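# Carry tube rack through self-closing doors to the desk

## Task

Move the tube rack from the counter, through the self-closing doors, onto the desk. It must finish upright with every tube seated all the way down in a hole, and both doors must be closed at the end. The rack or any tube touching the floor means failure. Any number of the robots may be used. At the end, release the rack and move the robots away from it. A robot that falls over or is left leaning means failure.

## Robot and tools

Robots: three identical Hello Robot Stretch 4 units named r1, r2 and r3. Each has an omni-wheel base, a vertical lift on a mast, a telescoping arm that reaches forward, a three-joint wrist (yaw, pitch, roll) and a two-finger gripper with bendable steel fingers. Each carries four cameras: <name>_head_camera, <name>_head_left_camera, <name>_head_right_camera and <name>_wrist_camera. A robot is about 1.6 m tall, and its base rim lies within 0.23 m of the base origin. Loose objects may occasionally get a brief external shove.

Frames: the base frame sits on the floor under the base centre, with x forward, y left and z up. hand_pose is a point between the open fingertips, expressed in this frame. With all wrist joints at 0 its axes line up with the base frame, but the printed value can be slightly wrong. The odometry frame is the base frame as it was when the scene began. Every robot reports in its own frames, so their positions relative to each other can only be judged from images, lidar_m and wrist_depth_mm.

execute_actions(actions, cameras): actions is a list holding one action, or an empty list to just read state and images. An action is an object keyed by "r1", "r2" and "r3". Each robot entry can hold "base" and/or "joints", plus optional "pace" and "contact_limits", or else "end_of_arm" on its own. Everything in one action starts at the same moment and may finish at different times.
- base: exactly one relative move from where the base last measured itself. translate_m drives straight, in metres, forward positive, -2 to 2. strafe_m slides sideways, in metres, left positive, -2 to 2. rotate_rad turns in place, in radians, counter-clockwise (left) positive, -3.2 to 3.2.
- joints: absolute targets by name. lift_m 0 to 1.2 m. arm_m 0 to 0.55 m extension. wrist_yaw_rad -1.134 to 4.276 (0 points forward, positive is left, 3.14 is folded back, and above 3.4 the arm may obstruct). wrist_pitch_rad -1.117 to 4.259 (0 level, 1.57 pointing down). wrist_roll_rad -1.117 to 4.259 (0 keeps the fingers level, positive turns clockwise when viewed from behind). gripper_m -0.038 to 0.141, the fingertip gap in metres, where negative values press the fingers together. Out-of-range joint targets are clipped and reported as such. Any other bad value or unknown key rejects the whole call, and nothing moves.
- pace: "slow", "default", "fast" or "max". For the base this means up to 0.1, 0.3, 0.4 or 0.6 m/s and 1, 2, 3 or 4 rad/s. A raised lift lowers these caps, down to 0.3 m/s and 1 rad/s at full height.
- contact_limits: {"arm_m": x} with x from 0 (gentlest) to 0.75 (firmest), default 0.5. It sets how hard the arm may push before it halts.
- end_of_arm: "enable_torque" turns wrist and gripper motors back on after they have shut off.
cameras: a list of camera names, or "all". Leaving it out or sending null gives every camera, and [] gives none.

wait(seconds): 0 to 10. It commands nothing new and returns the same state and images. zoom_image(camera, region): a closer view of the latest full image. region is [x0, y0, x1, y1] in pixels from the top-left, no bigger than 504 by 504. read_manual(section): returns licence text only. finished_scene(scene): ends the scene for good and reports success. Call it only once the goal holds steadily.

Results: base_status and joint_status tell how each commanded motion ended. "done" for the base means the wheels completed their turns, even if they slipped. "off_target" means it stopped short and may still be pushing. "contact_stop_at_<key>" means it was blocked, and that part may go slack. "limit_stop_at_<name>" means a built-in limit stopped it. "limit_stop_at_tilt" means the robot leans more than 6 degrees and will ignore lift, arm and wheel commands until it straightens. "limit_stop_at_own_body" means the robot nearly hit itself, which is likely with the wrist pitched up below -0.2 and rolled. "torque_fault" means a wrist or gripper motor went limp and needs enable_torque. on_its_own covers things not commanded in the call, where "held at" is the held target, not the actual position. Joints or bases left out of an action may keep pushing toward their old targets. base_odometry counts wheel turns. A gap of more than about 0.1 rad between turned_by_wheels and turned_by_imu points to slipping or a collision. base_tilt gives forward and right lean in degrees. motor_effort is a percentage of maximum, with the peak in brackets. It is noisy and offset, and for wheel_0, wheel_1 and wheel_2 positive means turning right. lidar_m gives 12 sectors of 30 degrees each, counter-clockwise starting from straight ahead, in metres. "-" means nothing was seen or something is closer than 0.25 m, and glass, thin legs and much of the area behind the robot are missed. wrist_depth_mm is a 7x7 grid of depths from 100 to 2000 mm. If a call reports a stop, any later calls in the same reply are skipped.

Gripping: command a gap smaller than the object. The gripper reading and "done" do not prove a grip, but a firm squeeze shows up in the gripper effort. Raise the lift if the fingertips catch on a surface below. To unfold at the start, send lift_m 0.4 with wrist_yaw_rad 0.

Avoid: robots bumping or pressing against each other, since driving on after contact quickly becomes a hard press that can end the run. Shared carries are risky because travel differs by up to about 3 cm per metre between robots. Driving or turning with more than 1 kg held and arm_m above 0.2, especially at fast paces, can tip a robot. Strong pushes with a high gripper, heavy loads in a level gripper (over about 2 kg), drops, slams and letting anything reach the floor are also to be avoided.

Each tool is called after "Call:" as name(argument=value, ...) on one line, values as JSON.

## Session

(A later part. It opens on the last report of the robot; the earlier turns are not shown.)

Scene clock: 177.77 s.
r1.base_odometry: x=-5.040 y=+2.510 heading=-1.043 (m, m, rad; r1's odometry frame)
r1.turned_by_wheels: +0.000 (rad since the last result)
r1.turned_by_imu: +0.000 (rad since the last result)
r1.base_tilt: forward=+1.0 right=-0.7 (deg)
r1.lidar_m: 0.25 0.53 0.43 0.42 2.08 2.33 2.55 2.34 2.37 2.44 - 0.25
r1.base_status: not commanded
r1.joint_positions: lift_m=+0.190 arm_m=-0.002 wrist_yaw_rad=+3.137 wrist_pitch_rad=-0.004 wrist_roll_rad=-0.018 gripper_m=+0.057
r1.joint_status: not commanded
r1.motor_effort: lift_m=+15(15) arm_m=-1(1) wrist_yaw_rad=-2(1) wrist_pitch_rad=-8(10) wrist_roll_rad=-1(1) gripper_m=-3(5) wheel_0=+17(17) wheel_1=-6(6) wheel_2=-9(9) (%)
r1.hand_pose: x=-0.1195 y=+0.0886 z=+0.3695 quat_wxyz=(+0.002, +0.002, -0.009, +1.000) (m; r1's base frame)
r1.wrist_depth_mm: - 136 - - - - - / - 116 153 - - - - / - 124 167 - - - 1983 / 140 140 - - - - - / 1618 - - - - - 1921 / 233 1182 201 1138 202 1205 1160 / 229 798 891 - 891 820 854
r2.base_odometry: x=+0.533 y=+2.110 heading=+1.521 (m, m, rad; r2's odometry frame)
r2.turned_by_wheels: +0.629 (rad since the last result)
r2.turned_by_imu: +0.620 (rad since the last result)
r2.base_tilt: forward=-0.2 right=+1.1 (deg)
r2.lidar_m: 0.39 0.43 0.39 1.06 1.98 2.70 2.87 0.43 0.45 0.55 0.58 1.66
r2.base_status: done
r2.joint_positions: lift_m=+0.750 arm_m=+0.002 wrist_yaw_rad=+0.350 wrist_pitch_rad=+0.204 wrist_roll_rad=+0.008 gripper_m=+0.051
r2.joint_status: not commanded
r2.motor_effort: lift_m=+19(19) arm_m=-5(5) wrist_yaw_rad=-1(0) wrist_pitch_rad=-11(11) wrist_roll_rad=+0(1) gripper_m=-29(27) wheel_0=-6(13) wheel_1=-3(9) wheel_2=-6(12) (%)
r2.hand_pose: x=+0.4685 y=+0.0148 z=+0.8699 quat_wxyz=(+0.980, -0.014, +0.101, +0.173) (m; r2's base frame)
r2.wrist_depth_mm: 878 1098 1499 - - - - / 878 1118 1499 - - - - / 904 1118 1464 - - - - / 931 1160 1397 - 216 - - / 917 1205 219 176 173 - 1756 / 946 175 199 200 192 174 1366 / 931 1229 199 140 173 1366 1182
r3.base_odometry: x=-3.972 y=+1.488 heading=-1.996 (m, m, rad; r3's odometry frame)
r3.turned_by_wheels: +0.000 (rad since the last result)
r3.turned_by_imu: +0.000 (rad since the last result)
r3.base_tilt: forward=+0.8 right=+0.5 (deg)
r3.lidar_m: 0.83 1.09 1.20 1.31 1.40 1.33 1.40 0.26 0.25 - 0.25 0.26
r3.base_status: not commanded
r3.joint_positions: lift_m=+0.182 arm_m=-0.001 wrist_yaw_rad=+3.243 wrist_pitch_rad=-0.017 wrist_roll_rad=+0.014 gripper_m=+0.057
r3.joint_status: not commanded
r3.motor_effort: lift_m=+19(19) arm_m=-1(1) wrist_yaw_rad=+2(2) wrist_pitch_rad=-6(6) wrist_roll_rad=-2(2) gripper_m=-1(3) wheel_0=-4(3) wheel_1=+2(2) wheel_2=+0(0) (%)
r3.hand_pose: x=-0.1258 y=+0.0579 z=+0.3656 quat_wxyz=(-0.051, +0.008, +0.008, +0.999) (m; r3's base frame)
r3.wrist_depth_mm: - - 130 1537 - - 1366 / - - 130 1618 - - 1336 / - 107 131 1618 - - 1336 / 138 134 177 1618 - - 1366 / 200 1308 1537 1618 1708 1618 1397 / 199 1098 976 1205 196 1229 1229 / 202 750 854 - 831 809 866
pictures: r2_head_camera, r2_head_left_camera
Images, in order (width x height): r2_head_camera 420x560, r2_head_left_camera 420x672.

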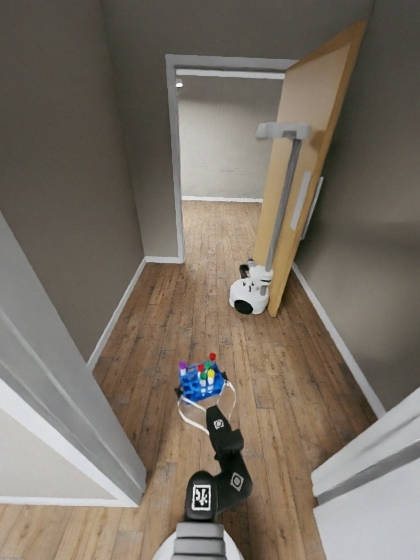

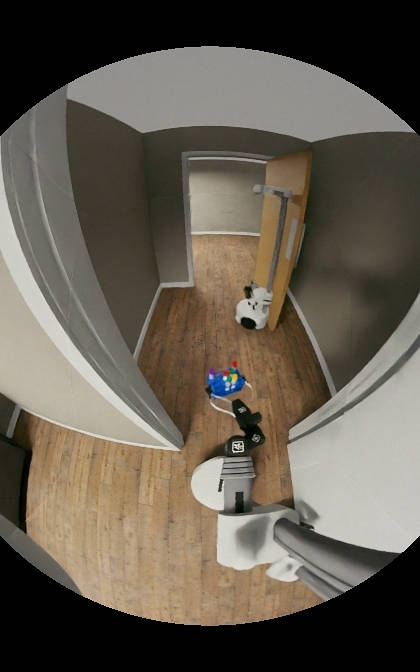

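Call:
execute_actions(actions=[{"r2":{"base":{"translate_m":0.8},"joints":{"lift_m":0.5},"pace":"max"}}], cameras=[])

Call:
execute_actions(actions=[{"r2":{"base":{"strafe_m":0.2},"pace":"max"},"r1":{"base":{"strafe_m":0.2}}}], cameras=["r2_head_camera","r1_head_right_camera"])

Scene clock: 187.97 s.
r1.base_odometry: x=-5.040 y=+2.510 heading=-1.043 (m, m, rad; r1's odometry frame)
r1.turned_by_wheels: +0.000 (rad since the last result)
r1.turned_by_imu: -0.001 (rad since the last result)
r1.base_tilt: forward=+1.0 right=-0.8 (deg)
r1.lidar_m: 0.25 0.50 1.11 1.03 2.09 2.32 2.55 2.33 2.36 2.45 - 0.25
r1.base_status: not commanded
r1.joint_positions: lift_m=+0.190 arm_m=-0.002 wrist_yaw_rad=+3.137 wrist_pitch_rad=-0.004 wrist_roll_rad=-0.018 gripper_m=+0.057
r1.joint_status: not commanded
r1.motor_effort: lift_m=+15(15) arm_m=-1(1) wrist_yaw_rad=-1(1) wrist_pitch_rad=-7(11) wrist_roll_rad=+1(2) gripper_m=-4(1) wheel_0=+17(17) wheel_1=-5(5) wheel_2=-9(9) (%)
r1.hand_pose: x=-0.1195 y=+0.0886 z=+0.3695 quat_wxyz=(+0.002, +0.002, -0.009, +1.000) (m; r1's base frame)
r1.wrist_depth_mm: - 137 - - - - - / - 116 154 - - - - / - 124 167 - - - 1983 / 140 140 - - - - - / 1661 - - - - - 1983 / 233 1182 200 1118 203 1205 1160 / 230 809 891 - 878 809 854
r2.base_odometry: x=+0.572 y=+2.909 heading=+1.521 (m, m, rad; r2's odometry frame)
r2.turned_by_wheels: +0.000 (rad since the last result)
r2.turned_by_imu: -0.001 (rad since the last result)
r2.base_tilt: forward=-0.2 right=+1.1 (deg)
r2.lidar_m: 0.42 1.30 0.93 0.87 0.60 0.49 1.12 0.84 0.73 1.17 1.25 0.88
r2.base_status: done
r2.joint_positions: lift_m=+0.500 arm_m=+0.002 wrist_yaw_rad=+0.350 wrist_pitch_rad=+0.204 wrist_roll_rad=+0.008 gripper_m=+0.051
r2.joint_status: all done
r2.motor_effort: lift_m=+18(18) arm_m=-5(6) wrist_yaw_rad=+0(2) wrist_pitch_rad=-10(11) wrist_roll_rad=+0(1) gripper_m=-25(27) wheel_0=+6(12) wheel_1=+1(8) wheel_2=-1(16) (%)
r2.hand_pose: x=+0.4685 y=+0.0148 z=+0.6199 quat_wxyz=(+0.980, -0.014, +0.101, +0.173) (m; r2's base frame)
r2.wrist_depth_mm: 904 1098 1499 1618 - - - / 904 1138 1576 1618 - - - / 904 1138 1537 1618 - - - / 917 1182 1430 1618 216 - - / 931 1182 218 177 175 - - / 946 175 200 202 191 176 1430 / 931 1078 199 140 173 1078 788
r3.base_odometry: x=-3.972 y=+1.488 heading=-1.996 (m, m, rad; r3's odometry frame)
r3.turned_by_wheels: +0.000 (rad since the last result)
r3.turned_by_imu: +0.000 (rad since the last result)
r3.base_tilt: forward=+0.7 right=+0.4 (deg)
r3.lidar_m: 0.82 1.11 1.21 1.31 0.68 0.63 1.39 0.28 0.25 - 0.25 0.30
r3.base_status: not commanded
r3.joint_positions: lift_m=+0.182 arm_m=-0.001 wrist_yaw_rad=+3.243 wrist_pitch_rad=-0.017 wrist_roll_rad=+0.014 gripper_m=+0.057
r3.joint_status: not commanded
r3.motor_effort: lift_m=+19(19) arm_m=-1(1) wrist_yaw_rad=+2(2) wrist_pitch_rad=-6(6) wrist_roll_rad=-2(2) gripper_m=-3(4) wheel_0=-3(4) wheel_1=+2(2) wheel_2=+0(0) (%)
r3.hand_pose: x=-0.1258 y=+0.0579 z=+0.3656 quat_wxyz=(-0.051, +0.008, +0.008, +0.999) (m; r3's base frame)
r3.wrist_depth_mm: - - 130 1537 - - 591 / - - 130 1618 - 831 559 / - 107 131 1618 - - 1336 / 138 134 177 1576 - - 1366 / 200 1308 1576 1618 1756 1366 1366 / 200 1098 960 1205 196 854 1025 / 202 741 842 - 831 809 854
pictures: none
No camera images: the call's "cameras" was empty. Leave "cameras" out to get every camera's image.

Scene clock: 189.93 s.
r1.base_odometry: x=-4.868 y=+2.611 heading=-1.043 (m, m, rad; r1's odometry frame)
r1.turned_by_wheels: +0.000 (rad since the last result)
r1.turned_by_imu: +0.000 (rad since the last result)
r1.base_tilt: forward=+1.0 right=-0.7 (deg)
r1.lidar_m: 0.33 2.00 0.85 0.84 1.76 2.15 2.67 2.44 2.49 0.25 - 0.25
r1.base_status: done
r1.joint_positions: lift_m=+0.190 arm_m=-0.002 wrist_yaw_rad=+3.137 wrist_pitch_rad=-0.004 wrist_roll_rad=-0.018 gripper_m=+0.057
r1.joint_status: not commanded
r1.motor_effort: lift_m=+15(15) arm_m=-1(1) wrist_yaw_rad=-2(1) wrist_pitch_rad=-9(9) wrist_roll_rad=+1(0) gripper_m=-3(1) wheel_0=+3(18) wheel_1=-3(10) wheel_2=-1(5) (%)
r1.hand_pose: x=-0.1195 y=+0.0886 z=+0.3695 quat_wxyz=(+0.002, +0.002, -0.009, +1.000) (m; r1's base frame)
r1.wrist_depth_mm: - 137 - - - - - / - 116 154 - - - - / - 124 167 - - - 1863 / 140 140 - - - - 1863 / 1661 - - - - - 1808 / 233 1205 201 1138 203 1205 1160 / 229 798 891 - 891 809 854
r2.base_odometry: x=+0.372 y=+2.919 heading=+1.521 (m, m, rad; r2's odometry frame)
r2.turned_by_wheels: +0.000 (rad since the last result)
r2.turned_by_imu: +0.000 (rad since the last result)
r2.base_tilt: forward=-0.2 right=+1.2 (deg)
r2.lidar_m: 0.44 1.00 0.72 0.66 0.59 0.41 0.44 1.04 0.89 1.37 1.14 0.96
r2.base_status: done
r2.joint_positions: lift_m=+0.500 arm_m=+0.002 wrist_yaw_rad=+0.350 wrist_pitch_rad=+0.204 wrist_roll_rad=+0.008 gripper_m=+0.051
r2.joint_status: not commanded
r2.motor_effort: lift_m=+18(19) arm_m=-6(5) wrist_yaw_rad=-1(0) wrist_pitch_rad=-10(10) wrist_roll_rad=+0(2) gripper_m=-27(29) wheel_0=-3(17) wheel_1=-3(19) wheel_2=+0(1) (%)
r2.hand_pose: x=+0.4685 y=+0.0148 z=+0.6199 quat_wxyz=(+0.980, -0.014, +0.101, +0.173) (m; r2's base frame)
r2.wrist_depth_mm: 707 878 1182 1537 1499 - - / 715 891 1229 1618 1499 - - / 723 917 1182 1576 1537 - - / 741 946 1138 1576 216 - - / 750 946 218 176 175 - - / 759 175 199 191 191 175 1499 / 750 976 198 140 173 1060 1118
r3.base_odometry: x=-3.972 y=+1.488 heading=-1.996 (m, m, rad; r3's odometry frame)
r3.turned_by_wheels: +0.000 (rad since the last result)
r3.turned_by_imu: +0.000 (rad since the last result)
r3.base_tilt: forward=+0.6 right=+0.3 (deg)
r3.lidar_m: 0.83 1.12 1.19 1.30 0.72 0.87 1.40 0.25 0.25 - 0.25 0.26
r3.base_status: not commanded
r3.joint_positions: lift_m=+0.182 arm_m=-0.001 wrist_yaw_rad=+3.243 wrist_pitch_rad=-0.017 wrist_roll_rad=+0.014 gripper_m=+0.057
r3.joint_status: not commanded
r3.motor_effort: lift_m=+19(19) arm_m=-1(1) wrist_yaw_rad=+0(2) wrist_pitch_rad=-6(6) wrist_roll_rad=-1(2) gripper_m=-5(3) wheel_0=-3(4) wheel_1=+2(2) wheel_2=+0(0) (%)
r3.hand_pose: x=-0.1258 y=+0.0579 z=+0.3656 quat_wxyz=(-0.051, +0.008, +0.008, +0.999) (m; r3's base frame)
r3.wrist_depth_mm: - - 130 1537 - - 1336 / - - 130 1618 - - 854 / - 107 131 1618 - - 1366 / 137 134 177 1618 - - 1336 / 199 1308 1537 1618 - 1464 1366 / 199 1098 960 1205 196 946 820 / 202 750 842 - 820 820 831
pictures: r1_head_right_camera, r2_head_camera
Images, in order (width x height): r1_head_right_camera 420x672, r2_head_camera 420x560.

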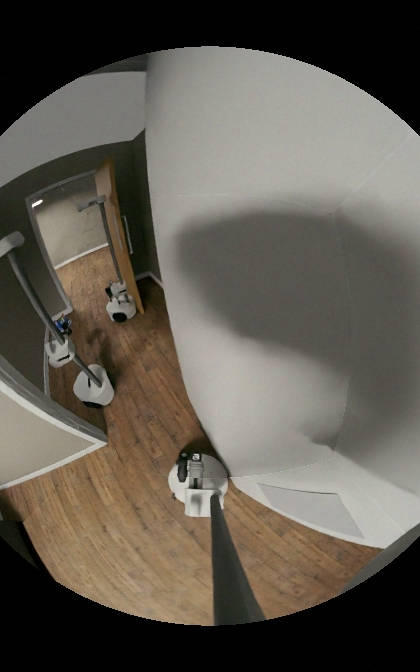

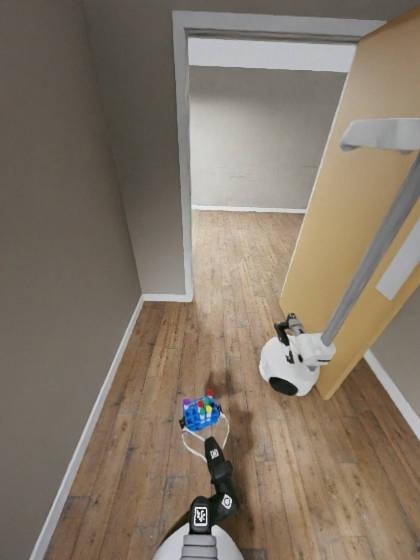

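Call:
execute_actions(actions=[{"r2":{"base":{"rotate_rad":-0.09},"pace":"fast"},"r1":{"base":{"rotate_rad":-0.55},"pace":"fast"}}], cameras=[])

Call:
execute_actions(actions=[{"r2":{"base":{"translate_m":1.1},"pace":"max"},"r1":{"base":{"strafe_m":0.5}}}], cameras=["r2_head_camera","r1_head_right_camera","r2_head_left_camera"])

Scene clock: 196.00 s.
r1.base_odometry: x=-4.867 y=+2.611 heading=-1.592 (m, m, rad; r1's odometry frame)
r1.turned_by_wheels: -0.549 (rad since the last result)
r1.turned_by_imu: -0.553 (rad since the last result)
r1.base_tilt: forward=+1.0 right=-0.7 (deg)
r1.lidar_m: 0.25 0.27 1.99 0.86 0.84 1.69 2.16 2.72 2.44 2.46 0.25 -
r1.base_status: done
r1.joint_positions: lift_m=+0.190 arm_m=-0.002 wrist_yaw_rad=+3.137 wrist_pitch_rad=-0.004 wrist_roll_rad=-0.018 gripper_m=+0.057
r1.joint_status: not commanded
r1.motor_effort: lift_m=+15(15) arm_m=-1(1) wrist_yaw_rad=-2(1) wrist_pitch_rad=-10(10) wrist_roll_rad=+0(2) gripper_m=-2(0) wheel_0=+7(14) wheel_1=+0(8) wheel_2=+2(12) (%)
r1.hand_pose: x=-0.1195 y=+0.0886 z=+0.3695 quat_wxyz=(+0.002, +0.002, -0.009, +1.000) (m; r1's base frame)
r1.wrist_depth_mm: - 137 - - - - 1863 / - 116 153 - - - 1808 / - 124 167 - - - 1808 / 140 139 - - - - 1808 / 1576 - - - - - 1661 / 233 1182 201 1138 202 1182 1205 / 229 809 891 - 878 809 842
r2.base_odometry: x=+0.372 y=+2.919 heading=+1.432 (m, m, rad; r2's odometry frame)
r2.turned_by_wheels: -0.089 (rad since the last result)
r2.turned_by_imu: -0.086 (rad since the last result)
r2.base_tilt: forward=-0.1 right=+1.2 (deg)
r2.lidar_m: 0.42 1.10 0.70 0.67 0.67 0.42 0.41 1.06 0.88 1.18 1.40 0.96
r2.base_status: done
r2.joint_positions: lift_m=+0.500 arm_m=+0.002 wrist_yaw_rad=+0.350 wrist_pitch_rad=+0.204 wrist_roll_rad=+0.008 gripper_m=+0.051
r2.joint_status: not commanded
r2.motor_effort: lift_m=+18(18) arm_m=-5(5) wrist_yaw_rad=+0(1) wrist_pitch_rad=-12(10) wrist_roll_rad=-2(2) gripper_m=-25(24) wheel_0=+6(9) wheel_1=+1(4) wheel_2=+4(12) (%)
r2.hand_pose: x=+0.4685 y=+0.0147 z=+0.6199 quat_wxyz=(+0.980, -0.014, +0.101, +0.173) (m; r2's base frame)
r2.wrist_depth_mm: 778 991 1430 1537 - - - / 798 1008 1430 1537 - - - / 788 1025 1430 1618 - - - / 798 1042 1336 1537 215 - - / 820 1060 218 176 174 - - / 831 175 199 192 192 175 1499 / 809 1042 198 140 172 1078 1138
r3.base_odometry: x=-3.972 y=+1.488 heading=-1.996 (m, m, rad; r3's odometry frame)
r3.turned_by_wheels: +0.000 (rad since the last result)
r3.turned_by_imu: +0.000 (rad since the last result)
r3.base_tilt: forward=+0.6 right=+0.4 (deg)
r3.lidar_m: 0.83 1.10 1.23 1.30 0.69 0.76 1.42 0.25 0.25 - 0.25 0.25
r3.base_status: not commanded
r3.joint_positions: lift_m=+0.182 arm_m=-0.001 wrist_yaw_rad=+3.243 wrist_pitch_rad=-0.017 wrist_roll_rad=+0.014 gripper_m=+0.057
r3.joint_status: not commanded
r3.motor_effort: lift_m=+19(19) arm_m=-1(1) wrist_yaw_rad=+2(1) wrist_pitch_rad=-6(6) wrist_roll_rad=-3(3) gripper_m=-3(3) wheel_0=-3(4) wheel_1=+2(2) wheel_2=+0(0) (%)
r3.hand_pose: x=-0.1258 y=+0.0579 z=+0.3656 quat_wxyz=(-0.051, +0.008, +0.008, +0.999) (m; r3's base frame)
r3.wrist_depth_mm: - - 130 1537 - - 1336 / - - 130 1576 - - 778 / - 107 131 1618 - - 1366 / 138 134 177 1576 - - 1366 / 199 1308 1537 1618 - 1430 1336 / 198 1078 991 1205 196 960 820 / 202 750 842 - 831 820 831
pictures: none
No camera images: the call's "cameras" was empty. Leave "cameras" out to get every camera's image.

Scene clock: 199.63 s.
r1.base_odometry: x=-4.367 y=+2.600 heading=-1.592 (m, m, rad; r1's odometry frame)
r1.turned_by_wheels: +0.000 (rad since the last result)
r1.turned_by_imu: -0.002 (rad since the last result)
r1.base_tilt: forward=+1.0 right=-0.7 (deg)
r1.lidar_m: 0.34 1.43 1.56 1.59 0.37 0.50 1.97 2.44 0.26 0.25 - 0.25
r1.base_status: done
r1.joint_positions: lift_m=+0.190 arm_m=-0.002 wrist_yaw_rad=+3.137 wrist_pitch_rad=-0.004 wrist_roll_rad=-0.018 gripper_m=+0.057
r1.joint_status: not commanded
r1.motor_effort: lift_m=+15(15) arm_m=+0(1) wrist_yaw_rad=-2(2) wrist_pitch_rad=-8(9) wrist_roll_rad=+0(0) gripper_m=-4(3) wheel_0=+7(11) wheel_1=-3(10) wheel_2=+0(1) (%)
r1.hand_pose: x=-0.1195 y=+0.0886 z=+0.3695 quat_wxyz=(+0.002, +0.002, -0.009, +1.000) (m; r1's base frame)
r1.wrist_depth_mm: - 137 - - - 809 351 / - 117 153 - - 842 355 / - 124 167 - - 866 353 / 140 140 - - - 854 355 / 1661 - - - - 820 359 / 233 1205 201 1118 202 741 362 / 229 809 891 - 904 452 362
r2.base_odometry: x=+0.524 y=+4.008 heading=+1.432 (m, m, rad; r2's odometry frame)
r2.turned_by_wheels: +0.001 (rad since the last result)
r2.turned_by_imu: -0.003 (rad since the last result)
r2.base_tilt: forward=-0.2 right=+1.1 (deg)
r2.lidar_m: 0.41 0.76 0.88 0.79 0.81 1.03 1.50 1.66 0.36 0.29 0.37 0.88
r2.base_status: done
r2.joint_positions: lift_m=+0.500 arm_m=+0.002 wrist_yaw_rad=+0.350 wrist_pitch_rad=+0.204 wrist_roll_rad=+0.008 gripper_m=+0.051
r2.joint_status: not commanded
r2.motor_effort: lift_m=+19(19) arm_m=-6(5) wrist_yaw_rad=+0(1) wrist_pitch_rad=-7(9) wrist_roll_rad=-1(1) gripper_m=-27(26) wheel_0=+6(13) wheel_1=+2(14) wheel_2=+0(16) (%)
r2.hand_pose: x=+0.4685 y=+0.0148 z=+0.6199 quat_wxyz=(+0.980, -0.014, +0.101, +0.173) (m; r2's base frame)
r2.wrist_depth_mm: 569 525 - - - - - / 580 535 - - - - - / 609 549 661 - - - - / 627 564 603 - 216 - - / 654 580 218 177 175 - - / 676 175 199 192 191 175 1537 / 707 627 198 140 173 1078 1138
r3.base_odometry: x=-3.972 y=+1.488 heading=-1.996 (m, m, rad; r3's odometry frame)
r3.turned_by_wheels: +0.000 (rad since the last result)
r3.turned_by_imu: +0.000 (rad since the last result)
r3.base_tilt: forward=+0.7 right=+0.5 (deg)
r3.lidar_m: 0.84 0.58 0.35 0.32 1.40 1.58 1.40 0.27 0.25 - 0.25 0.26
r3.base_status: not commanded
r3.joint_positions: lift_m=+0.182 arm_m=-0.001 wrist_yaw_rad=+3.243 wrist_pitch_rad=-0.017 wrist_roll_rad=+0.014 gripper_m=+0.057
r3.joint_status: not commanded
r3.motor_effort: lift_m=+19(19) arm_m=-1(1) wrist_yaw_rad=+2(3) wrist_pitch_rad=-6(6) wrist_roll_rad=-2(3) gripper_m=-4(2) wheel_0=-4(3) wheel_1=+2(2) wheel_2=+0(0) (%)
r3.hand_pose: x=-0.1258 y=+0.0579 z=+0.3656 quat_wxyz=(-0.051, +0.008, +0.008, +0.999) (m; r3's base frame)
r3.wrist_depth_mm: - - 130 1537 1863 - 1366 / - - 130 1618 1863 - 1366 / - 107 131 1618 1863 - 1366 / 138 134 177 1576 1808 - 1366 / 200 1336 1537 1618 1576 1756 1336 / 199 1098 960 1229 196 1229 1229 / 202 750 842 - 831 809 866
pictures: r1_head_right_camera, r2_head_camera, r2_head_left_camera
Images, in order (width x height): r1_head_right_camera 420x672, r2_head_camera 420x560, r2_head_left_camera 420x672.

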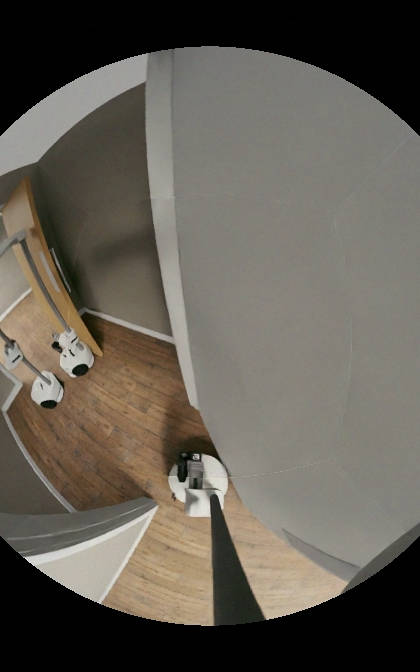

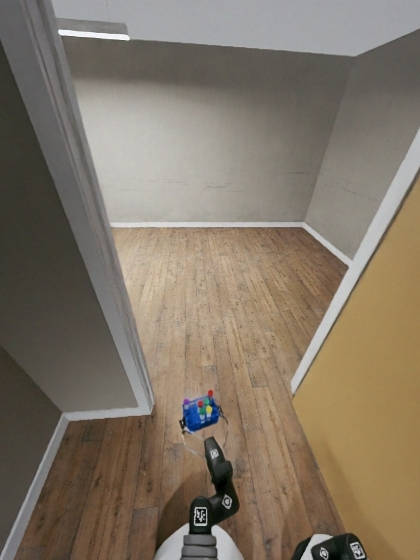

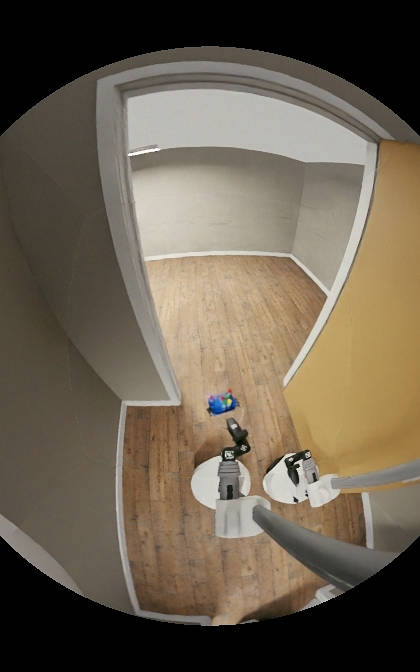

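Call:
execute_actions(actions=[{"r2":{"base":{"translate_m":1.8},"pace":"max","joints":{"wrist_yaw_rad":0}},"r1":{"base":{"rotate_rad":-0.4}}}], cameras=[])

Call:
execute_actions(actions=[{"r2":{"base":{"rotate_rad":1.68}},"r1":{"base":{"strafe_m":0.25}},"r3":{"base":{"strafe_m":0.25}}}], cameras=["r2_head_camera","r1_head_right_camera","r3_head_right_camera","r2_wrist_camera"])

Scene clock: 208.47 s.
r1.base_odometry: x=-4.367 y=+2.600 heading=-1.991 (m, m, rad; r1's odometry frame)
r1.turned_by_wheels: -0.399 (rad since the last result)
r1.turned_by_imu: -0.402 (rad since the last result)
r1.base_tilt: forward=+1.0 right=-0.7 (deg)
r1.lidar_m: 0.25 0.40 1.58 1.57 1.37 0.39 0.70 2.03 2.67 0.25 - -
r1.base_status: done
r1.joint_positions: lift_m=+0.190 arm_m=-0.002 wrist_yaw_rad=+3.137 wrist_pitch_rad=-0.004 wrist_roll_rad=-0.018 gripper_m=+0.057
r1.joint_status: not commanded
r1.motor_effort: lift_m=+15(15) arm_m=-1(1) wrist_yaw_rad=-1(2) wrist_pitch_rad=-8(10) wrist_roll_rad=+1(1) gripper_m=-3(4) wheel_0=+12(20) wheel_1=-2(4) wheel_2=+1(15) (%)
r1.hand_pose: x=-0.1195 y=+0.0886 z=+0.3695 quat_wxyz=(+0.002, +0.002, -0.009, +1.000) (m; r1's base frame)
r1.wrist_depth_mm: - 136 - - 459 759 1078 / - 117 153 - 466 469 1060 / - 124 167 - 469 477 1078 / 140 140 - - 473 473 1098 / 1618 - - 1921 459 1078 1098 / 233 1205 202 1118 203 1008 1098 / 230 809 891 - 477 759 842
r2.base_odometry: x=+0.772 y=+5.791 heading=+1.433 (m, m, rad; r2's odometry frame)
r2.turned_by_wheels: +0.001 (rad since the last result)
r2.turned_by_imu: -0.005 (rad since the last result)
r2.base_tilt: forward=+0.0 right=+1.2 (deg)
r2.lidar_m: 0.41 2.21 1.97 1.83 1.54 1.04 1.71 1.09 1.23 2.11 2.13 0.49
r2.base_status: done
r2.joint_positions: lift_m=+0.500 arm_m=+0.002 wrist_yaw_rad=+0.000 wrist_pitch_rad=+0.204 wrist_roll_rad=+0.008 gripper_m=+0.051
r2.joint_status: all done
r2.motor_effort: lift_m=+19(19) arm_m=-5(6) wrist_yaw_rad=-1(7) wrist_pitch_rad=-11(12) wrist_roll_rad=+0(1) gripper_m=-25(25) wheel_0=+6(13) wheel_1=+2(11) wheel_2=-1(20) (%)
r2.hand_pose: x=+0.4557 y=-0.0874 z=+0.6199 quat_wxyz=(+0.995, +0.004, +0.102, +0.000) (m; r2's base frame)
r2.wrist_depth_mm: 1756 1756 1808 1863 1921 1863 1921 / 1808 1808 1921 1983 1921 1983 1921 / 1808 1863 1921 1983 1983 - - / 1921 1921 1921 - 216 - - / 1921 1983 218 177 176 - - / 1366 175 199 200 190 174 1499 / 1042 1098 199 140 173 1098 1098
r3.base_odometry: x=-3.972 y=+1.488 heading=-1.996 (m, m, rad; r3's odometry frame)
r3.turned_by_wheels: +0.000 (rad since the last result)
r3.turned_by_imu: +0.000 (rad since the last result)
r3.base_tilt: forward=+0.8 right=+0.4 (deg)
r3.lidar_m: 0.82 1.12 1.21 1.30 1.38 1.57 1.37 0.30 0.25 - 0.25 0.26
r3.base_status: not commanded
r3.joint_positions: lift_m=+0.182 arm_m=-0.001 wrist_yaw_rad=+3.243 wrist_pitch_rad=-0.017 wrist_roll_rad=+0.014 gripper_m=+0.057
r3.joint_status: not commanded
r3.motor_effort: lift_m=+19(19) arm_m=-1(1) wrist_yaw_rad=+1(3) wrist_pitch_rad=-6(6) wrist_roll_rad=-2(2) gripper_m=-5(3) wheel_0=-3(3) wheel_1=+2(2) wheel_2=+0(0) (%)
r3.hand_pose: x=-0.1258 y=+0.0579 z=+0.3656 quat_wxyz=(-0.051, +0.008, +0.008, +0.999) (m; r3's base frame)
r3.wrist_depth_mm: - - 130 1537 1921 - 1336 / - - 130 1618 1863 - 1366 / - 107 131 1618 1863 - 1366 / 138 134 177 1576 1808 - 1366 / 199 1308 1537 1618 1618 1708 1366 / 198 1078 976 1182 196 1255 1205 / 202 750 854 - 831 820 866
pictures: none
No camera images: the call's "cameras" was empty. Leave "cameras" out to get every camera's image.

Scene clock: 210.60 s.
r1.base_odometry: x=-4.138 y=+2.499 heading=-1.991 (m, m, rad; r1's odometry frame)
r1.turned_by_wheels: +0.000 (rad since the last result)
r1.turned_by_imu: -0.001 (rad since the last result)
r1.base_tilt: forward=+1.0 right=-0.7 (deg)
r1.lidar_m: 0.33 1.19 1.40 1.26 1.37 0.98 0.32 2.01 0.27 0.25 - 0.25
r1.base_status: done
r1.joint_positions: lift_m=+0.190 arm_m=-0.002 wrist_yaw_rad=+3.137 wrist_pitch_rad=-0.004 wrist_roll_rad=-0.018 gripper_m=+0.057
r1.joint_status: not commanded
r1.motor_effort: lift_m=+15(15) arm_m=-1(1) wrist_yaw_rad=-1(1) wrist_pitch_rad=-9(9) wrist_roll_rad=+0(0) gripper_m=+0(1) wheel_0=+11(8) wheel_1=-5(11) wheel_2=-11(11) (%)
r1.hand_pose: x=-0.1195 y=+0.0886 z=+0.3695 quat_wxyz=(+0.002, +0.002, -0.009, +1.000) (m; r1's base frame)
r1.wrist_depth_mm: - 136 445 1042 1042 1060 1060 / - 117 154 1060 1060 1078 1078 / - 124 167 1078 1078 1078 1078 / 140 140 455 1060 1098 1098 1118 / 1618 - 469 1098 1078 1098 1098 / 233 1205 202 477 202 1098 1118 / 230 809 480 - 891 809 842
r2.base_odometry: x=+0.772 y=+5.791 heading=+3.112 (m, m, rad; r2's odometry frame)
r2.turned_by_wheels: +1.679 (rad since the last result)
r2.turned_by_imu: +1.653 (rad since the last result)
r2.base_tilt: forward=-0.2 right=+1.0 (deg)
r2.lidar_m: 0.38 1.33 1.03 1.55 1.09 1.34 2.10 2.21 2.29 2.19 2.29 0.51
r2.base_status: done
r2.joint_positions: lift_m=+0.500 arm_m=+0.002 wrist_yaw_rad=+0.000 wrist_pitch_rad=+0.204 wrist_roll_rad=+0.008 gripper_m=+0.051
r2.joint_status: not commanded
r2.motor_effort: lift_m=+20(19) arm_m=-4(5) wrist_yaw_rad=-1(0) wrist_pitch_rad=-11(8) wrist_roll_rad=+0(1) gripper_m=-27(23) wheel_0=-6(12) wheel_1=-2(11) wheel_2=-5(10) (%)
r2.hand_pose: x=+0.4557 y=-0.0874 z=+0.6199 quat_wxyz=(+0.995, +0.004, +0.102, +0.000) (m; r2's base frame)
r2.wrist_depth_mm: 1336 1863 - - - - - / 1366 1921 - - 1863 - - / 1366 1983 - - - - - / 1366 1983 - - 216 - - / 1336 1863 218 175 174 - - / 1281 175 200 201 193 175 1499 / 1042 1078 199 140 172 1098 1118
r3.base_odometry: x=-3.744 y=+1.384 heading=-1.995 (m, m, rad; r3's odometry frame)
r3.turned_by_wheels: +0.000 (rad since the last result)
r3.turned_by_imu: -0.001 (rad since the last result)
r3.base_tilt: forward=+0.7 right=+0.4 (deg)
r3.lidar_m: 1.64 0.98 1.08 1.06 1.10 1.33 1.26 1.34 1.35 0.25 0.25 0.44
r3.base_status: done
r3.joint_positions: lift_m=+0.182 arm_m=-0.001 wrist_yaw_rad=+3.243 wrist_pitch_rad=-0.017 wrist_roll_rad=+0.014 gripper_m=+0.057
r3.joint_status: not commanded
r3.motor_effort: lift_m=+19(19) arm_m=-1(1) wrist_yaw_rad=+0(1) wrist_pitch_rad=-6(6) wrist_roll_rad=-2(2) gripper_m=-3(2) wheel_0=+3(11) wheel_1=-6(13) wheel_2=+2(2) (%)
r3.hand_pose: x=-0.1258 y=+0.0579 z=+0.3656 quat_wxyz=(-0.051, +0.008, +0.008, +0.999) (m; r3's base frame)
r3.wrist_depth_mm: - - 131 1661 1756 1366 1308 / - - 130 1618 1708 1366 1366 / - 107 131 1661 1708 1366 1366 / 138 134 177 1661 1756 1366 1366 / 200 1537 1576 1618 1397 1397 1336 / 199 1118 976 1229 196 1205 1229 / 202 750 854 - 831 820 878
pictures: r1_head_right_camera, r2_head_camera, r2_wrist_camera, r3_head_right_camera
Images, in order (width x height): r1_head_right_camera 420x672, r2_head_camera 420x560, r2_wrist_camera 616x392, r3_head_right_camera 420x672.

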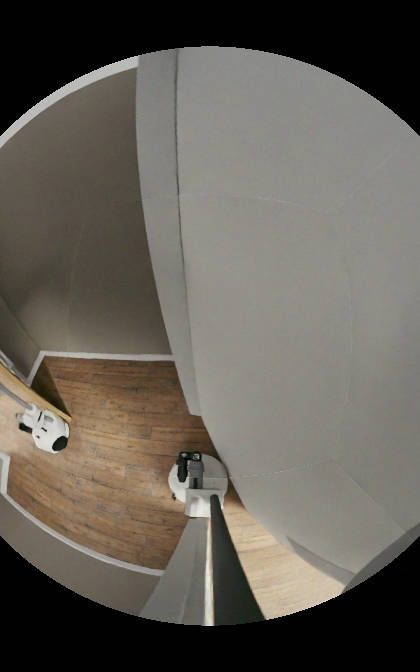

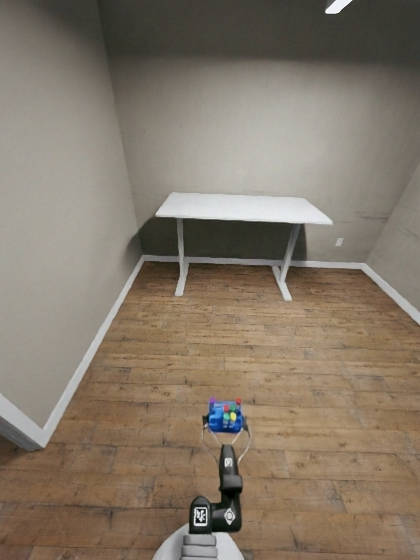

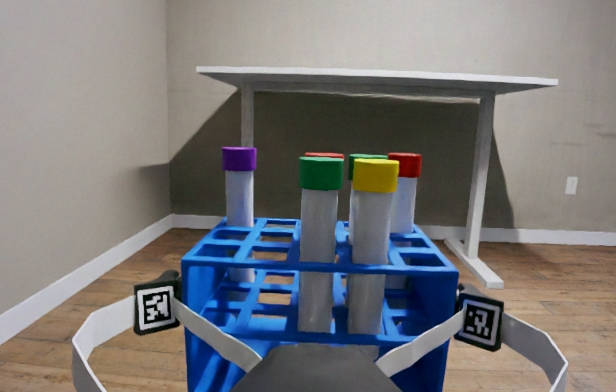

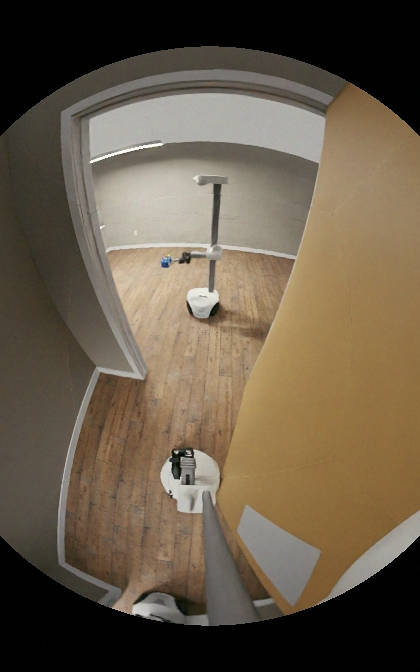

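Call:
execute_actions(actions=[{"r2":{"base":{"translate_m":1.2},"pace":"max","joints":{"lift_m":0.95}},"r1":{"base":{"strafe_m":0.28},"pace":"slow"},"r3":{"base":{"translate_m":0.8}}}], cameras=["r2_head_camera","r1_head_left_camera","r3_head_right_camera","r2_wrist_camera"])

Scene clock: 218.63 s.
r1.base_odometry: x=-3.883 y=+2.384 heading=-1.992 (m, m, rad; r1's odometry frame)
r1.turned_by_wheels: -0.001 (rad since the last result)
r1.turned_by_imu: -0.002 (rad since the last result)
r1.base_tilt: forward=+1.0 right=-0.7 (deg)
r1.lidar_m: 0.73 1.17 1.57 1.46 1.40 0.98 0.90 0.37 0.28 0.25 0.27 0.39
r1.base_status: done
r1.joint_positions: lift_m=+0.190 arm_m=-0.002 wrist_yaw_rad=+3.137 wrist_pitch_rad=-0.004 wrist_roll_rad=-0.018 gripper_m=+0.057
r1.joint_status: not commanded
r1.motor_effort: lift_m=+15(15) arm_m=-1(1) wrist_yaw_rad=-2(1) wrist_pitch_rad=-8(7) wrist_roll_rad=+1(0) gripper_m=-2(3) wheel_0=-6(9) wheel_1=+3(7) wheel_2=-6(7) (%)
r1.hand_pose: x=-0.1195 y=+0.0886 z=+0.3695 quat_wxyz=(+0.002, +0.002, -0.009, +1.000) (m; r1's base frame)
r1.wrist_depth_mm: - 137 1042 1060 1060 1060 1078 / - 116 154 1060 1078 1098 1078 / - 124 167 1078 1078 1098 1098 / 140 140 1078 1078 1078 1098 1098 / 469 647 1078 1098 1098 1118 1138 / 233 585 202 1078 203 1118 1118 / 229 512 866 - 891 809 842
r2.base_odometry: x=-0.427 y=+5.826 heading=+3.112 (m, m, rad; r2's odometry frame)
r2.turned_by_wheels: +0.000 (rad since the last result)
r2.turned_by_imu: -0.003 (rad since the last result)
r2.base_tilt: forward=-0.1 right=+1.2 (deg)
r2.lidar_m: 0.38 0.67 1.00 0.92 0.98 1.42 3.36 3.12 2.26 2.17 0.94 0.49
r2.base_status: done
r2.joint_positions: lift_m=+0.950 arm_m=+0.002 wrist_yaw_rad=+0.000 wrist_pitch_rad=+0.204 wrist_roll_rad=+0.008 gripper_m=+0.051
r2.joint_status: all done
r2.motor_effort: lift_m=+21(24) arm_m=-6(5) wrist_yaw_rad=-1(2) wrist_pitch_rad=-9(12) wrist_roll_rad=-1(2) gripper_m=-27(27) wheel_0=+5(13) wheel_1=+1(12) wheel_2=-2(15) (%)
r2.hand_pose: x=+0.4557 y=-0.0874 z=+1.0698 quat_wxyz=(+0.995, +0.004, +0.102, +0.000) (m; r2's base frame)
r2.wrist_depth_mm: 1160 1138 1118 1138 1138 1098 1098 / 1182 1160 1182 1182 1138 1118 1118 / 1205 1229 1182 1205 1160 1182 1160 / 1205 1205 960 878 216 1160 1205 / 591 615 219 176 175 676 676 / 477 175 199 191 193 175 459 / 1336 1366 198 141 173 1308 1308
r3.base_odometry: x=-4.073 y=+0.655 heading=-1.995 (m, m, rad; r3's odometry frame)
r3.turned_by_wheels: +0.000 (rad since the last result)
r3.turned_by_imu: +0.008 (rad since the last result)
r3.base_tilt: forward=+0.9 right=+0.4 (deg)
r3.lidar_m: 3.24 1.42 0.51 0.45 1.07 0.27 0.25 - 0.25 0.30 2.22 3.17
r3.base_status: done
r3.joint_positions: lift_m=+0.182 arm_m=-0.001 wrist_yaw_rad=+3.243 wrist_pitch_rad=-0.017 wrist_roll_rad=+0.014 gripper_m=+0.057
r3.joint_status: not commanded
r3.motor_effort: lift_m=+19(21) arm_m=-1(1) wrist_yaw_rad=+2(1) wrist_pitch_rad=-6(6) wrist_roll_rad=-2(2) gripper_m=-4(3) wheel_0=+2(11) wheel_1=-14(13) wheel_2=+15(16) (%)
r3.hand_pose: x=-0.1258 y=+0.0579 z=+0.3656 quat_wxyz=(-0.051, +0.008, +0.008, +0.999) (m; r3's base frame)
r3.wrist_depth_mm: - - 130 355 392 439 960 / - - 130 355 394 442 976 / - 107 131 357 399 449 976 / 138 134 177 359 399 452 960 / 199 303 324 364 402 452 946 / 200 301 319 359 196 459 1060 / 202 297 327 - 410 459 842
pictures: r1_head_left_camera, r2_head_camera, r2_wrist_camera, r3_head_right_camera
Images, in order (width x height): r1_head_left_camera 420x672, r2_head_camera 420x560, r2_wrist_camera 616x392, r3_head_right_camera 420x672.

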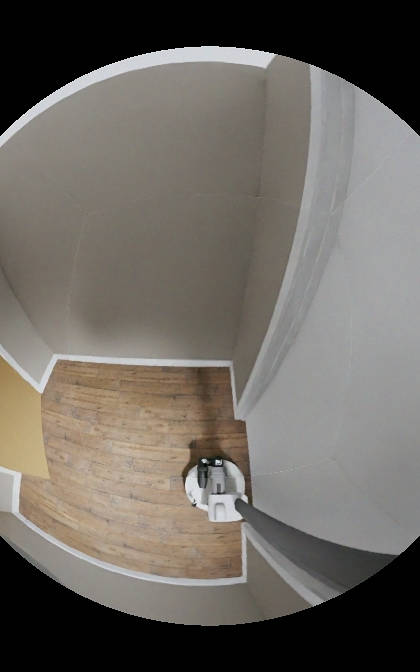

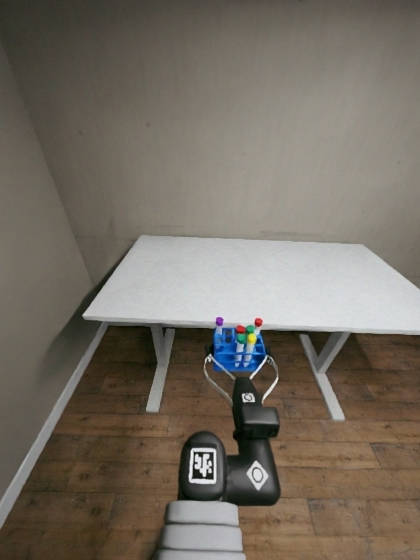

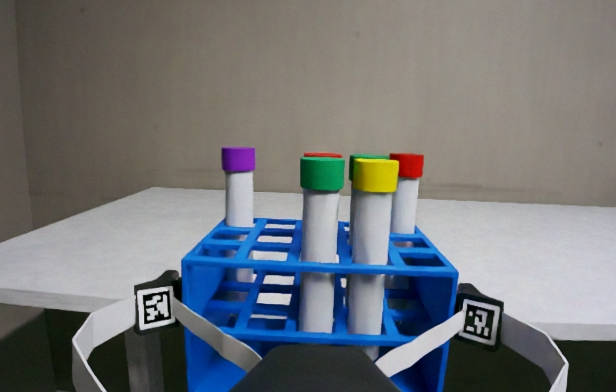

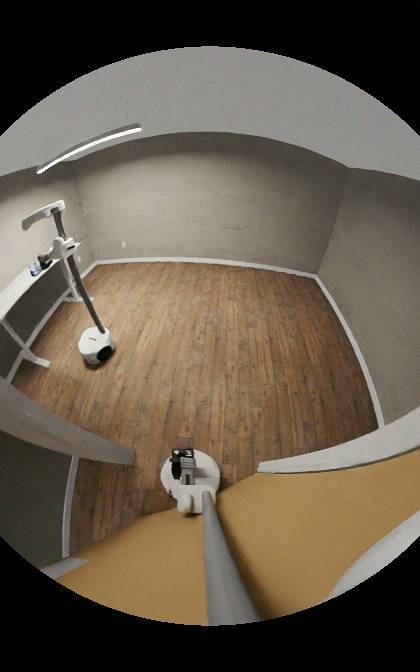

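Call:
execute_actions(actions=[], cameras=["r2_head_camera","r2_wrist_camera","r3_head_left_camera"])

Scene clock: 227.90 s.
r1.base_odometry: x=-3.883 y=+2.384 heading=-1.992 (m, m, rad; r1's odometry frame)
r1.turned_by_wheels: +0.000 (rad since the last result)
r1.turned_by_imu: -0.001 (rad since the last result)
r1.base_tilt: forward=+1.0 right=-0.7 (deg)
r1.lidar_m: 0.71 1.16 1.56 1.58 1.38 0.99 0.90 0.40 0.28 0.26 0.26 0.37
r1.base_status: done
r1.joint_positions: lift_m=+0.190 arm_m=-0.002 wrist_yaw_rad=+3.137 wrist_pitch_rad=-0.004 wrist_roll_rad=-0.018 gripper_m=+0.057
r1.joint_status: not commanded
r1.motor_effort: lift_m=+15(15) arm_m=+0(1) wrist_yaw_rad=-1(1) wrist_pitch_rad=-7(7) wrist_roll_rad=+0(0) gripper_m=-3(3) wheel_0=-5(9) wheel_1=+3(7) wheel_2=-6(7) (%)
r1.hand_pose: x=-0.1195 y=+0.0886 z=+0.3695 quat_wxyz=(+0.002, +0.002, -0.009, +1.000) (m; r1's base frame)
r1.wrist_depth_mm: - 136 1060 1078 1060 1098 1060 / - 116 154 1060 1060 1098 1098 / - 124 167 1078 1060 1078 1098 / 140 140 1078 1078 1098 1098 1118 / 473 640 1078 1118 1098 1118 1118 / 234 591 201 1098 202 1098 1118 / 229 512 891 - 891 820 854
r2.base_odometry: x=-0.427 y=+5.826 heading=+3.112 (m, m, rad; r2's odometry frame)
r2.turned_by_wheels: +0.000 (rad since the last result)
r2.turned_by_imu: +0.002 (rad since the last result)
r2.base_tilt: forward=-0.1 right=+1.0 (deg)
r2.lidar_m: 0.40 0.66 0.98 0.94 0.96 1.35 3.37 3.09 2.27 2.17 0.90 0.49
r2.base_status: done
r2.joint_positions: lift_m=+0.950 arm_m=+0.002 wrist_yaw_rad=+0.000 wrist_pitch_rad=+0.204 wrist_roll_rad=+0.008 gripper_m=+0.051
r2.joint_status: all done
r2.motor_effort: lift_m=+21(24) arm_m=-5(5) wrist_yaw_rad=+0(2) wrist_pitch_rad=-10(12) wrist_roll_rad=-1(2) gripper_m=-25(27) wheel_0=+5(13) wheel_1=+1(12) wheel_2=-2(15) (%)
r2.hand_pose: x=+0.4557 y=-0.0874 z=+1.0698 quat_wxyz=(+0.995, +0.004, +0.102, +0.000) (m; r2's base frame)
r2.wrist_depth_mm: 1138 1160 1118 1118 1138 1078 1078 / 1182 1182 1182 1160 1160 1118 1118 / 1205 1205 1205 1182 1160 1160 1182 / 1229 1229 960 878 216 1182 1182 / 603 615 219 175 174 676 683 / 477 175 199 192 192 175 459 / 1336 1336 199 140 173 1308 1308
r3.base_odometry: x=-4.074 y=+0.655 heading=-1.995 (m, m, rad; r3's odometry frame)
r3.turned_by_wheels: +0.000 (rad since the last result)
r3.turned_by_imu: +0.028 (rad since the last result)
r3.base_tilt: forward=+0.7 right=+0.4 (deg)
r3.lidar_m: 3.20 1.36 0.43 0.43 0.47 0.25 0.25 - 0.25 0.34 2.26 3.25
r3.base_status: done
r3.joint_positions: lift_m=+0.182 arm_m=-0.001 wrist_yaw_rad=+3.243 wrist_pitch_rad=-0.017 wrist_roll_rad=+0.014 gripper_m=+0.057
r3.joint_status: not commanded
r3.motor_effort: lift_m=+19(21) arm_m=-1(1) wrist_yaw_rad=+2(1) wrist_pitch_rad=-6(6) wrist_roll_rad=-2(2) gripper_m=-3(3) wheel_0=+0(11) wheel_1=-14(13) wheel_2=+16(16) (%)
r3.hand_pose: x=-0.1258 y=+0.0579 z=+0.3656 quat_wxyz=(-0.051, +0.008, +0.008, +0.999) (m; r3's base frame)
r3.wrist_depth_mm: - - 130 332 355 382 407 / - - 130 334 357 382 407 / - 107 131 336 359 384 413 / 138 134 177 338 362 389 415 / 199 301 315 338 364 389 415 / 199 300 312 340 196 394 421 / 202 298 320 - 368 397 421
pictures: r2_head_camera, r2_wrist_camera, r3_head_left_camera
Images, in order (width x height): r2_head_camera 420x560, r2_wrist_camera 616x392, r3_head_left_camera 420x672.

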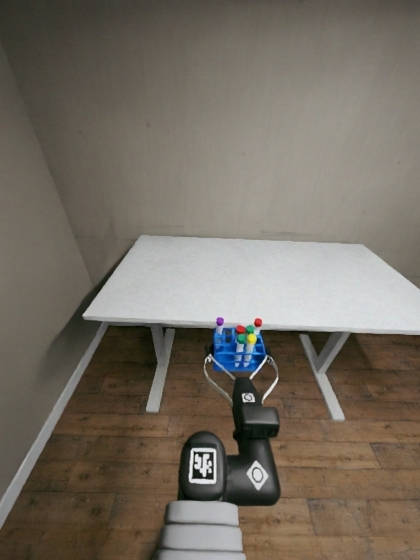

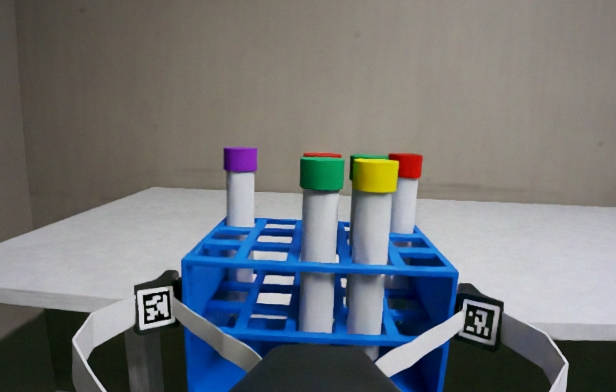

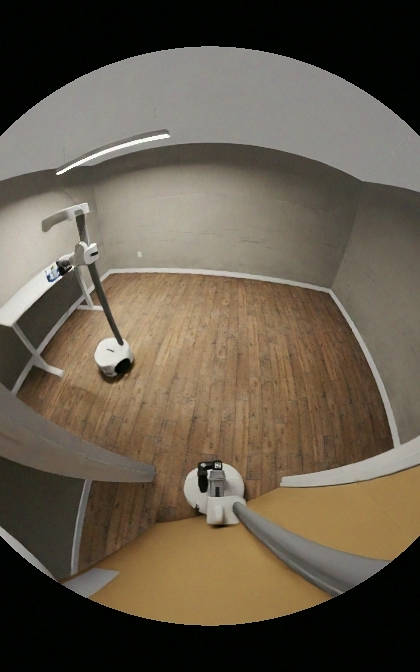

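Call:
execute_actions(actions=[{"r1":{"base":{"strafe_m":0.2}},"r2":{"joints":{"arm_m":0.36,"lift_m":0.92}},"r3":{"base":{"translate_m":0.2},"pace":"slow"}}], cameras=[])

Call:
execute_actions(actions=[{"r2":{"joints":{"lift_m":0.885},"pace":"slow"},"r3":{"base":{"translate_m":0.12},"pace":"slow"}}], cameras=["r2_wrist_camera","r3_head_left_camera"])

Scene clock: 233.93 s.
r1.base_odometry: x=-3.700 y=+2.303 heading=-1.992 (m, m, rad; r1's odometry frame)
r1.turned_by_wheels: +0.000 (rad since the last result)
r1.turned_by_imu: -0.001 (rad since the last result)
r1.base_tilt: forward=+1.0 right=-0.7 (deg)
r1.lidar_m: 1.09 1.15 1.55 1.71 1.38 0.99 0.93 0.57 0.47 0.44 0.48 0.65
r1.base_status: done
r1.joint_positions: lift_m=+0.190 arm_m=-0.002 wrist_yaw_rad=+3.137 wrist_pitch_rad=-0.004 wrist_roll_rad=-0.018 gripper_m=+0.057
r1.joint_status: not commanded
r1.motor_effort: lift_m=+15(15) arm_m=+0(1) wrist_yaw_rad=-1(1) wrist_pitch_rad=-8(8) wrist_roll_rad=+0(1) gripper_m=-2(2) wheel_0=-1(12) wheel_1=+3(10) wheel_2=+0(4) (%)
r1.hand_pose: x=-0.1195 y=+0.0886 z=+0.3695 quat_wxyz=(+0.002, +0.002, -0.009, +1.000) (m; r1's base frame)
r1.wrist_depth_mm: - 137 1060 1060 1042 1078 1078 / - 117 153 1098 1098 1078 1078 / - 124 167 1078 1098 1098 1098 / 139 140 1078 1060 1098 1098 1118 / 707 1078 1078 1098 1098 1118 1118 / 232 991 201 1078 202 1118 1138 / 230 798 878 - 891 809 854
r2.base_odometry: x=-0.427 y=+5.826 heading=+3.112 (m, m, rad; r2's odometry frame)
r2.turned_by_wheels: +0.000 (rad since the last result)
r2.turned_by_imu: +0.002 (rad since the last result)
r2.base_tilt: forward=-0.1 right=+1.2 (deg)
r2.lidar_m: 0.63 0.67 0.98 0.92 0.97 1.23 3.37 3.14 2.29 2.17 0.94 0.66
r2.base_status: not commanded
r2.joint_positions: lift_m=+0.920 arm_m=+0.359 wrist_yaw_rad=+0.000 wrist_pitch_rad=+0.204 wrist_roll_rad=+0.008 gripper_m=+0.051
r2.joint_status: all done
r2.motor_effort: lift_m=+17(23) arm_m=+5(7) wrist_yaw_rad=-2(0) wrist_pitch_rad=-8(9) wrist_roll_rad=-2(0) gripper_m=-25(26) wheel_0=+5(5) wheel_1=+1(1) wheel_2=-2(2) (%)
r2.hand_pose: x=+0.8125 y=-0.0874 z=+1.0401 quat_wxyz=(+0.995, +0.004, +0.102, +0.000) (m; r2's base frame)
r2.wrist_depth_mm: 820 809 788 798 778 778 778 / 842 820 820 809 788 798 778 / 878 854 842 831 820 831 809 / 891 866 809 741 216 842 842 / 508 521 218 176 174 574 580 / 357 175 199 192 192 175 389 / 272 283 198 140 173 281 287
r3.base_odometry: x=-4.156 y=+0.473 heading=-1.995 (m, m, rad; r3's odometry frame)
r3.turned_by_wheels: +0.001 (rad since the last result)
r3.turned_by_imu: -0.001 (rad since the last result)
r3.base_tilt: forward=+0.7 right=+0.4 (deg)
r3.lidar_m: 3.01 1.28 1.22 0.42 0.29 0.25 - 0.25 0.31 0.55 2.28 3.07
r3.base_status: done
r3.joint_positions: lift_m=+0.182 arm_m=-0.001 wrist_yaw_rad=+3.243 wrist_pitch_rad=-0.017 wrist_roll_rad=+0.014 gripper_m=+0.057
r3.joint_status: not commanded
r3.motor_effort: lift_m=+19(19) arm_m=-1(1) wrist_yaw_rad=+1(3) wrist_pitch_rad=-6(6) wrist_roll_rad=-2(3) gripper_m=-4(1) wheel_0=+5(7) wheel_1=+7(13) wheel_2=-4(13) (%)
r3.hand_pose: x=-0.1258 y=+0.0579 z=+0.3656 quat_wxyz=(-0.051, +0.008, +0.008, +0.999) (m; r3's base frame)
r3.wrist_depth_mm: - - 130 322 314 307 303 / - - 130 324 317 310 304 / - 107 131 322 317 310 306 / 138 134 177 327 320 312 306 / 198 345 334 329 319 314 307 / 199 347 334 329 196 314 307 / 202 345 340 - 322 314 309
pictures: none
No camera images: the call's "cameras" was empty. Leave "cameras" out to get every camera's image.

Scene clock: 236.40 s.
r1.base_odometry: x=-3.700 y=+2.303 heading=-1.992 (m, m, rad; r1's odometry frame)
r1.turned_by_wheels: +0.000 (rad since the last result)
r1.turned_by_imu: +0.000 (rad since the last result)
r1.base_tilt: forward=+1.0 right=-0.7 (deg)
r1.lidar_m: 1.11 1.13 1.57 1.79 1.40 0.99 0.94 0.57 0.48 0.45 0.48 0.65
r1.base_status: not commanded
r1.joint_positions: lift_m=+0.190 arm_m=-0.002 wrist_yaw_rad=+3.137 wrist_pitch_rad=-0.004 wrist_roll_rad=-0.018 gripper_m=+0.057
r1.joint_status: not commanded
r1.motor_effort: lift_m=+15(15) arm_m=-1(1) wrist_yaw_rad=-1(1) wrist_pitch_rad=-8(10) wrist_roll_rad=-2(1) gripper_m=-2(0) wheel_0=-1(1) wheel_1=+3(3) wheel_2=+0(0) (%)
r1.hand_pose: x=-0.1195 y=+0.0886 z=+0.3695 quat_wxyz=(+0.002, +0.002, -0.009, +1.000) (m; r1's base frame)
r1.wrist_depth_mm: - 136 1060 1060 1078 1078 1098 / - 117 154 1078 1060 1098 1098 / - 124 167 1078 1078 1098 1118 / 140 140 1078 1078 1098 1118 1118 / 715 1078 1098 1098 1098 1138 1118 / 233 991 200 1098 202 1118 1118 / 229 820 891 - 878 820 854
r2.base_odometry: x=-0.427 y=+5.826 heading=+3.112 (m, m, rad; r2's odometry frame)
r2.turned_by_wheels: +0.000 (rad since the last result)
r2.turned_by_imu: +0.001 (rad since the last result)
r2.base_tilt: forward=-0.1 right=+1.2 (deg)
r2.lidar_m: 0.63 0.67 0.98 0.92 1.00 1.17 3.36 3.15 2.27 2.18 0.90 0.67
r2.base_status: not commanded
r2.joint_positions: lift_m=+0.885 arm_m=+0.359 wrist_yaw_rad=+0.000 wrist_pitch_rad=+0.204 wrist_roll_rad=+0.008 gripper_m=+0.051
r2.joint_status: all done
r2.motor_effort: lift_m=+17(16) arm_m=+5(6) wrist_yaw_rad=-2(2) wrist_pitch_rad=-10(10) wrist_roll_rad=+0(1) gripper_m=-26(25) wheel_0=+5(5) wheel_1=+1(1) wheel_2=-2(2) (%)
r2.hand_pose: x=+0.8125 y=-0.0874 z=+1.0051 quat_wxyz=(+0.995, +0.004, +0.102, +0.000) (m; r2's base frame)
r2.wrist_depth_mm: 820 798 798 788 778 768 778 / 842 831 831 820 798 798 788 / 854 854 854 831 831 831 809 / 715 723 661 609 216 820 831 / 410 424 218 175 174 466 477 / 290 175 199 200 193 174 317 / 221 231 198 140 173 229 -
r3.base_odometry: x=-4.205 y=+0.363 heading=-1.994 (m, m, rad; r3's odometry frame)
r3.turned_by_wheels: +0.001 (rad since the last result)
r3.turned_by_imu: +0.001 (rad since the last result)
r3.base_tilt: forward=+0.6 right=+0.5 (deg)
r3.lidar_m: 2.88 1.23 1.14 0.63 0.38 0.26 0.28 0.30 0.44 1.42 2.28 2.93
r3.base_status: done
r3.joint_positions: lift_m=+0.182 arm_m=-0.001 wrist_yaw_rad=+3.243 wrist_pitch_rad=-0.017 wrist_roll_rad=+0.014 gripper_m=+0.057
r3.joint_status: not commanded
r3.motor_effort: lift_m=+19(19) arm_m=-1(1) wrist_yaw_rad=+1(2) wrist_pitch_rad=-6(6) wrist_roll_rad=-1(2) gripper_m=-4(4) wheel_0=+6(9) wheel_1=+5(8) wheel_2=-4(10) (%)
r3.hand_pose: x=-0.1258 y=+0.0579 z=+0.3656 quat_wxyz=(-0.051, +0.008, +0.008, +0.999) (m; r3's base frame)
r3.wrist_depth_mm: - - 130 399 382 366 353 / - - 130 397 384 368 355 / - 107 131 394 384 368 355 / 138 134 177 399 387 370 359 / 200 442 418 404 382 370 359 / 199 442 413 402 196 370 359 / 202 439 430 - 387 366 359
pictures: r2_wrist_camera, r3_head_left_camera
Images, in order (width x height): r2_wrist_camera 616x392, r3_head_left_camera 420x672.

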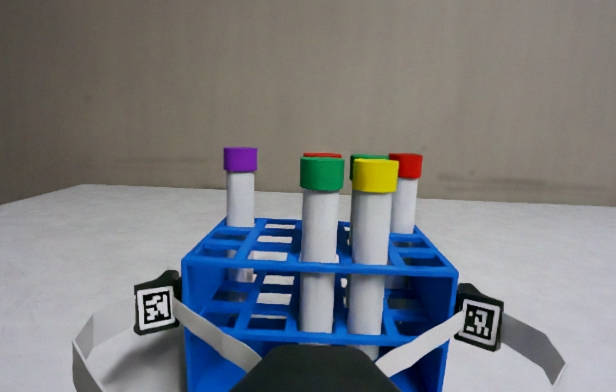

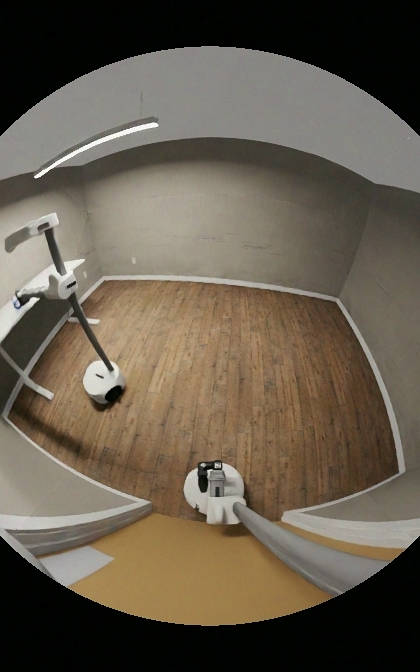

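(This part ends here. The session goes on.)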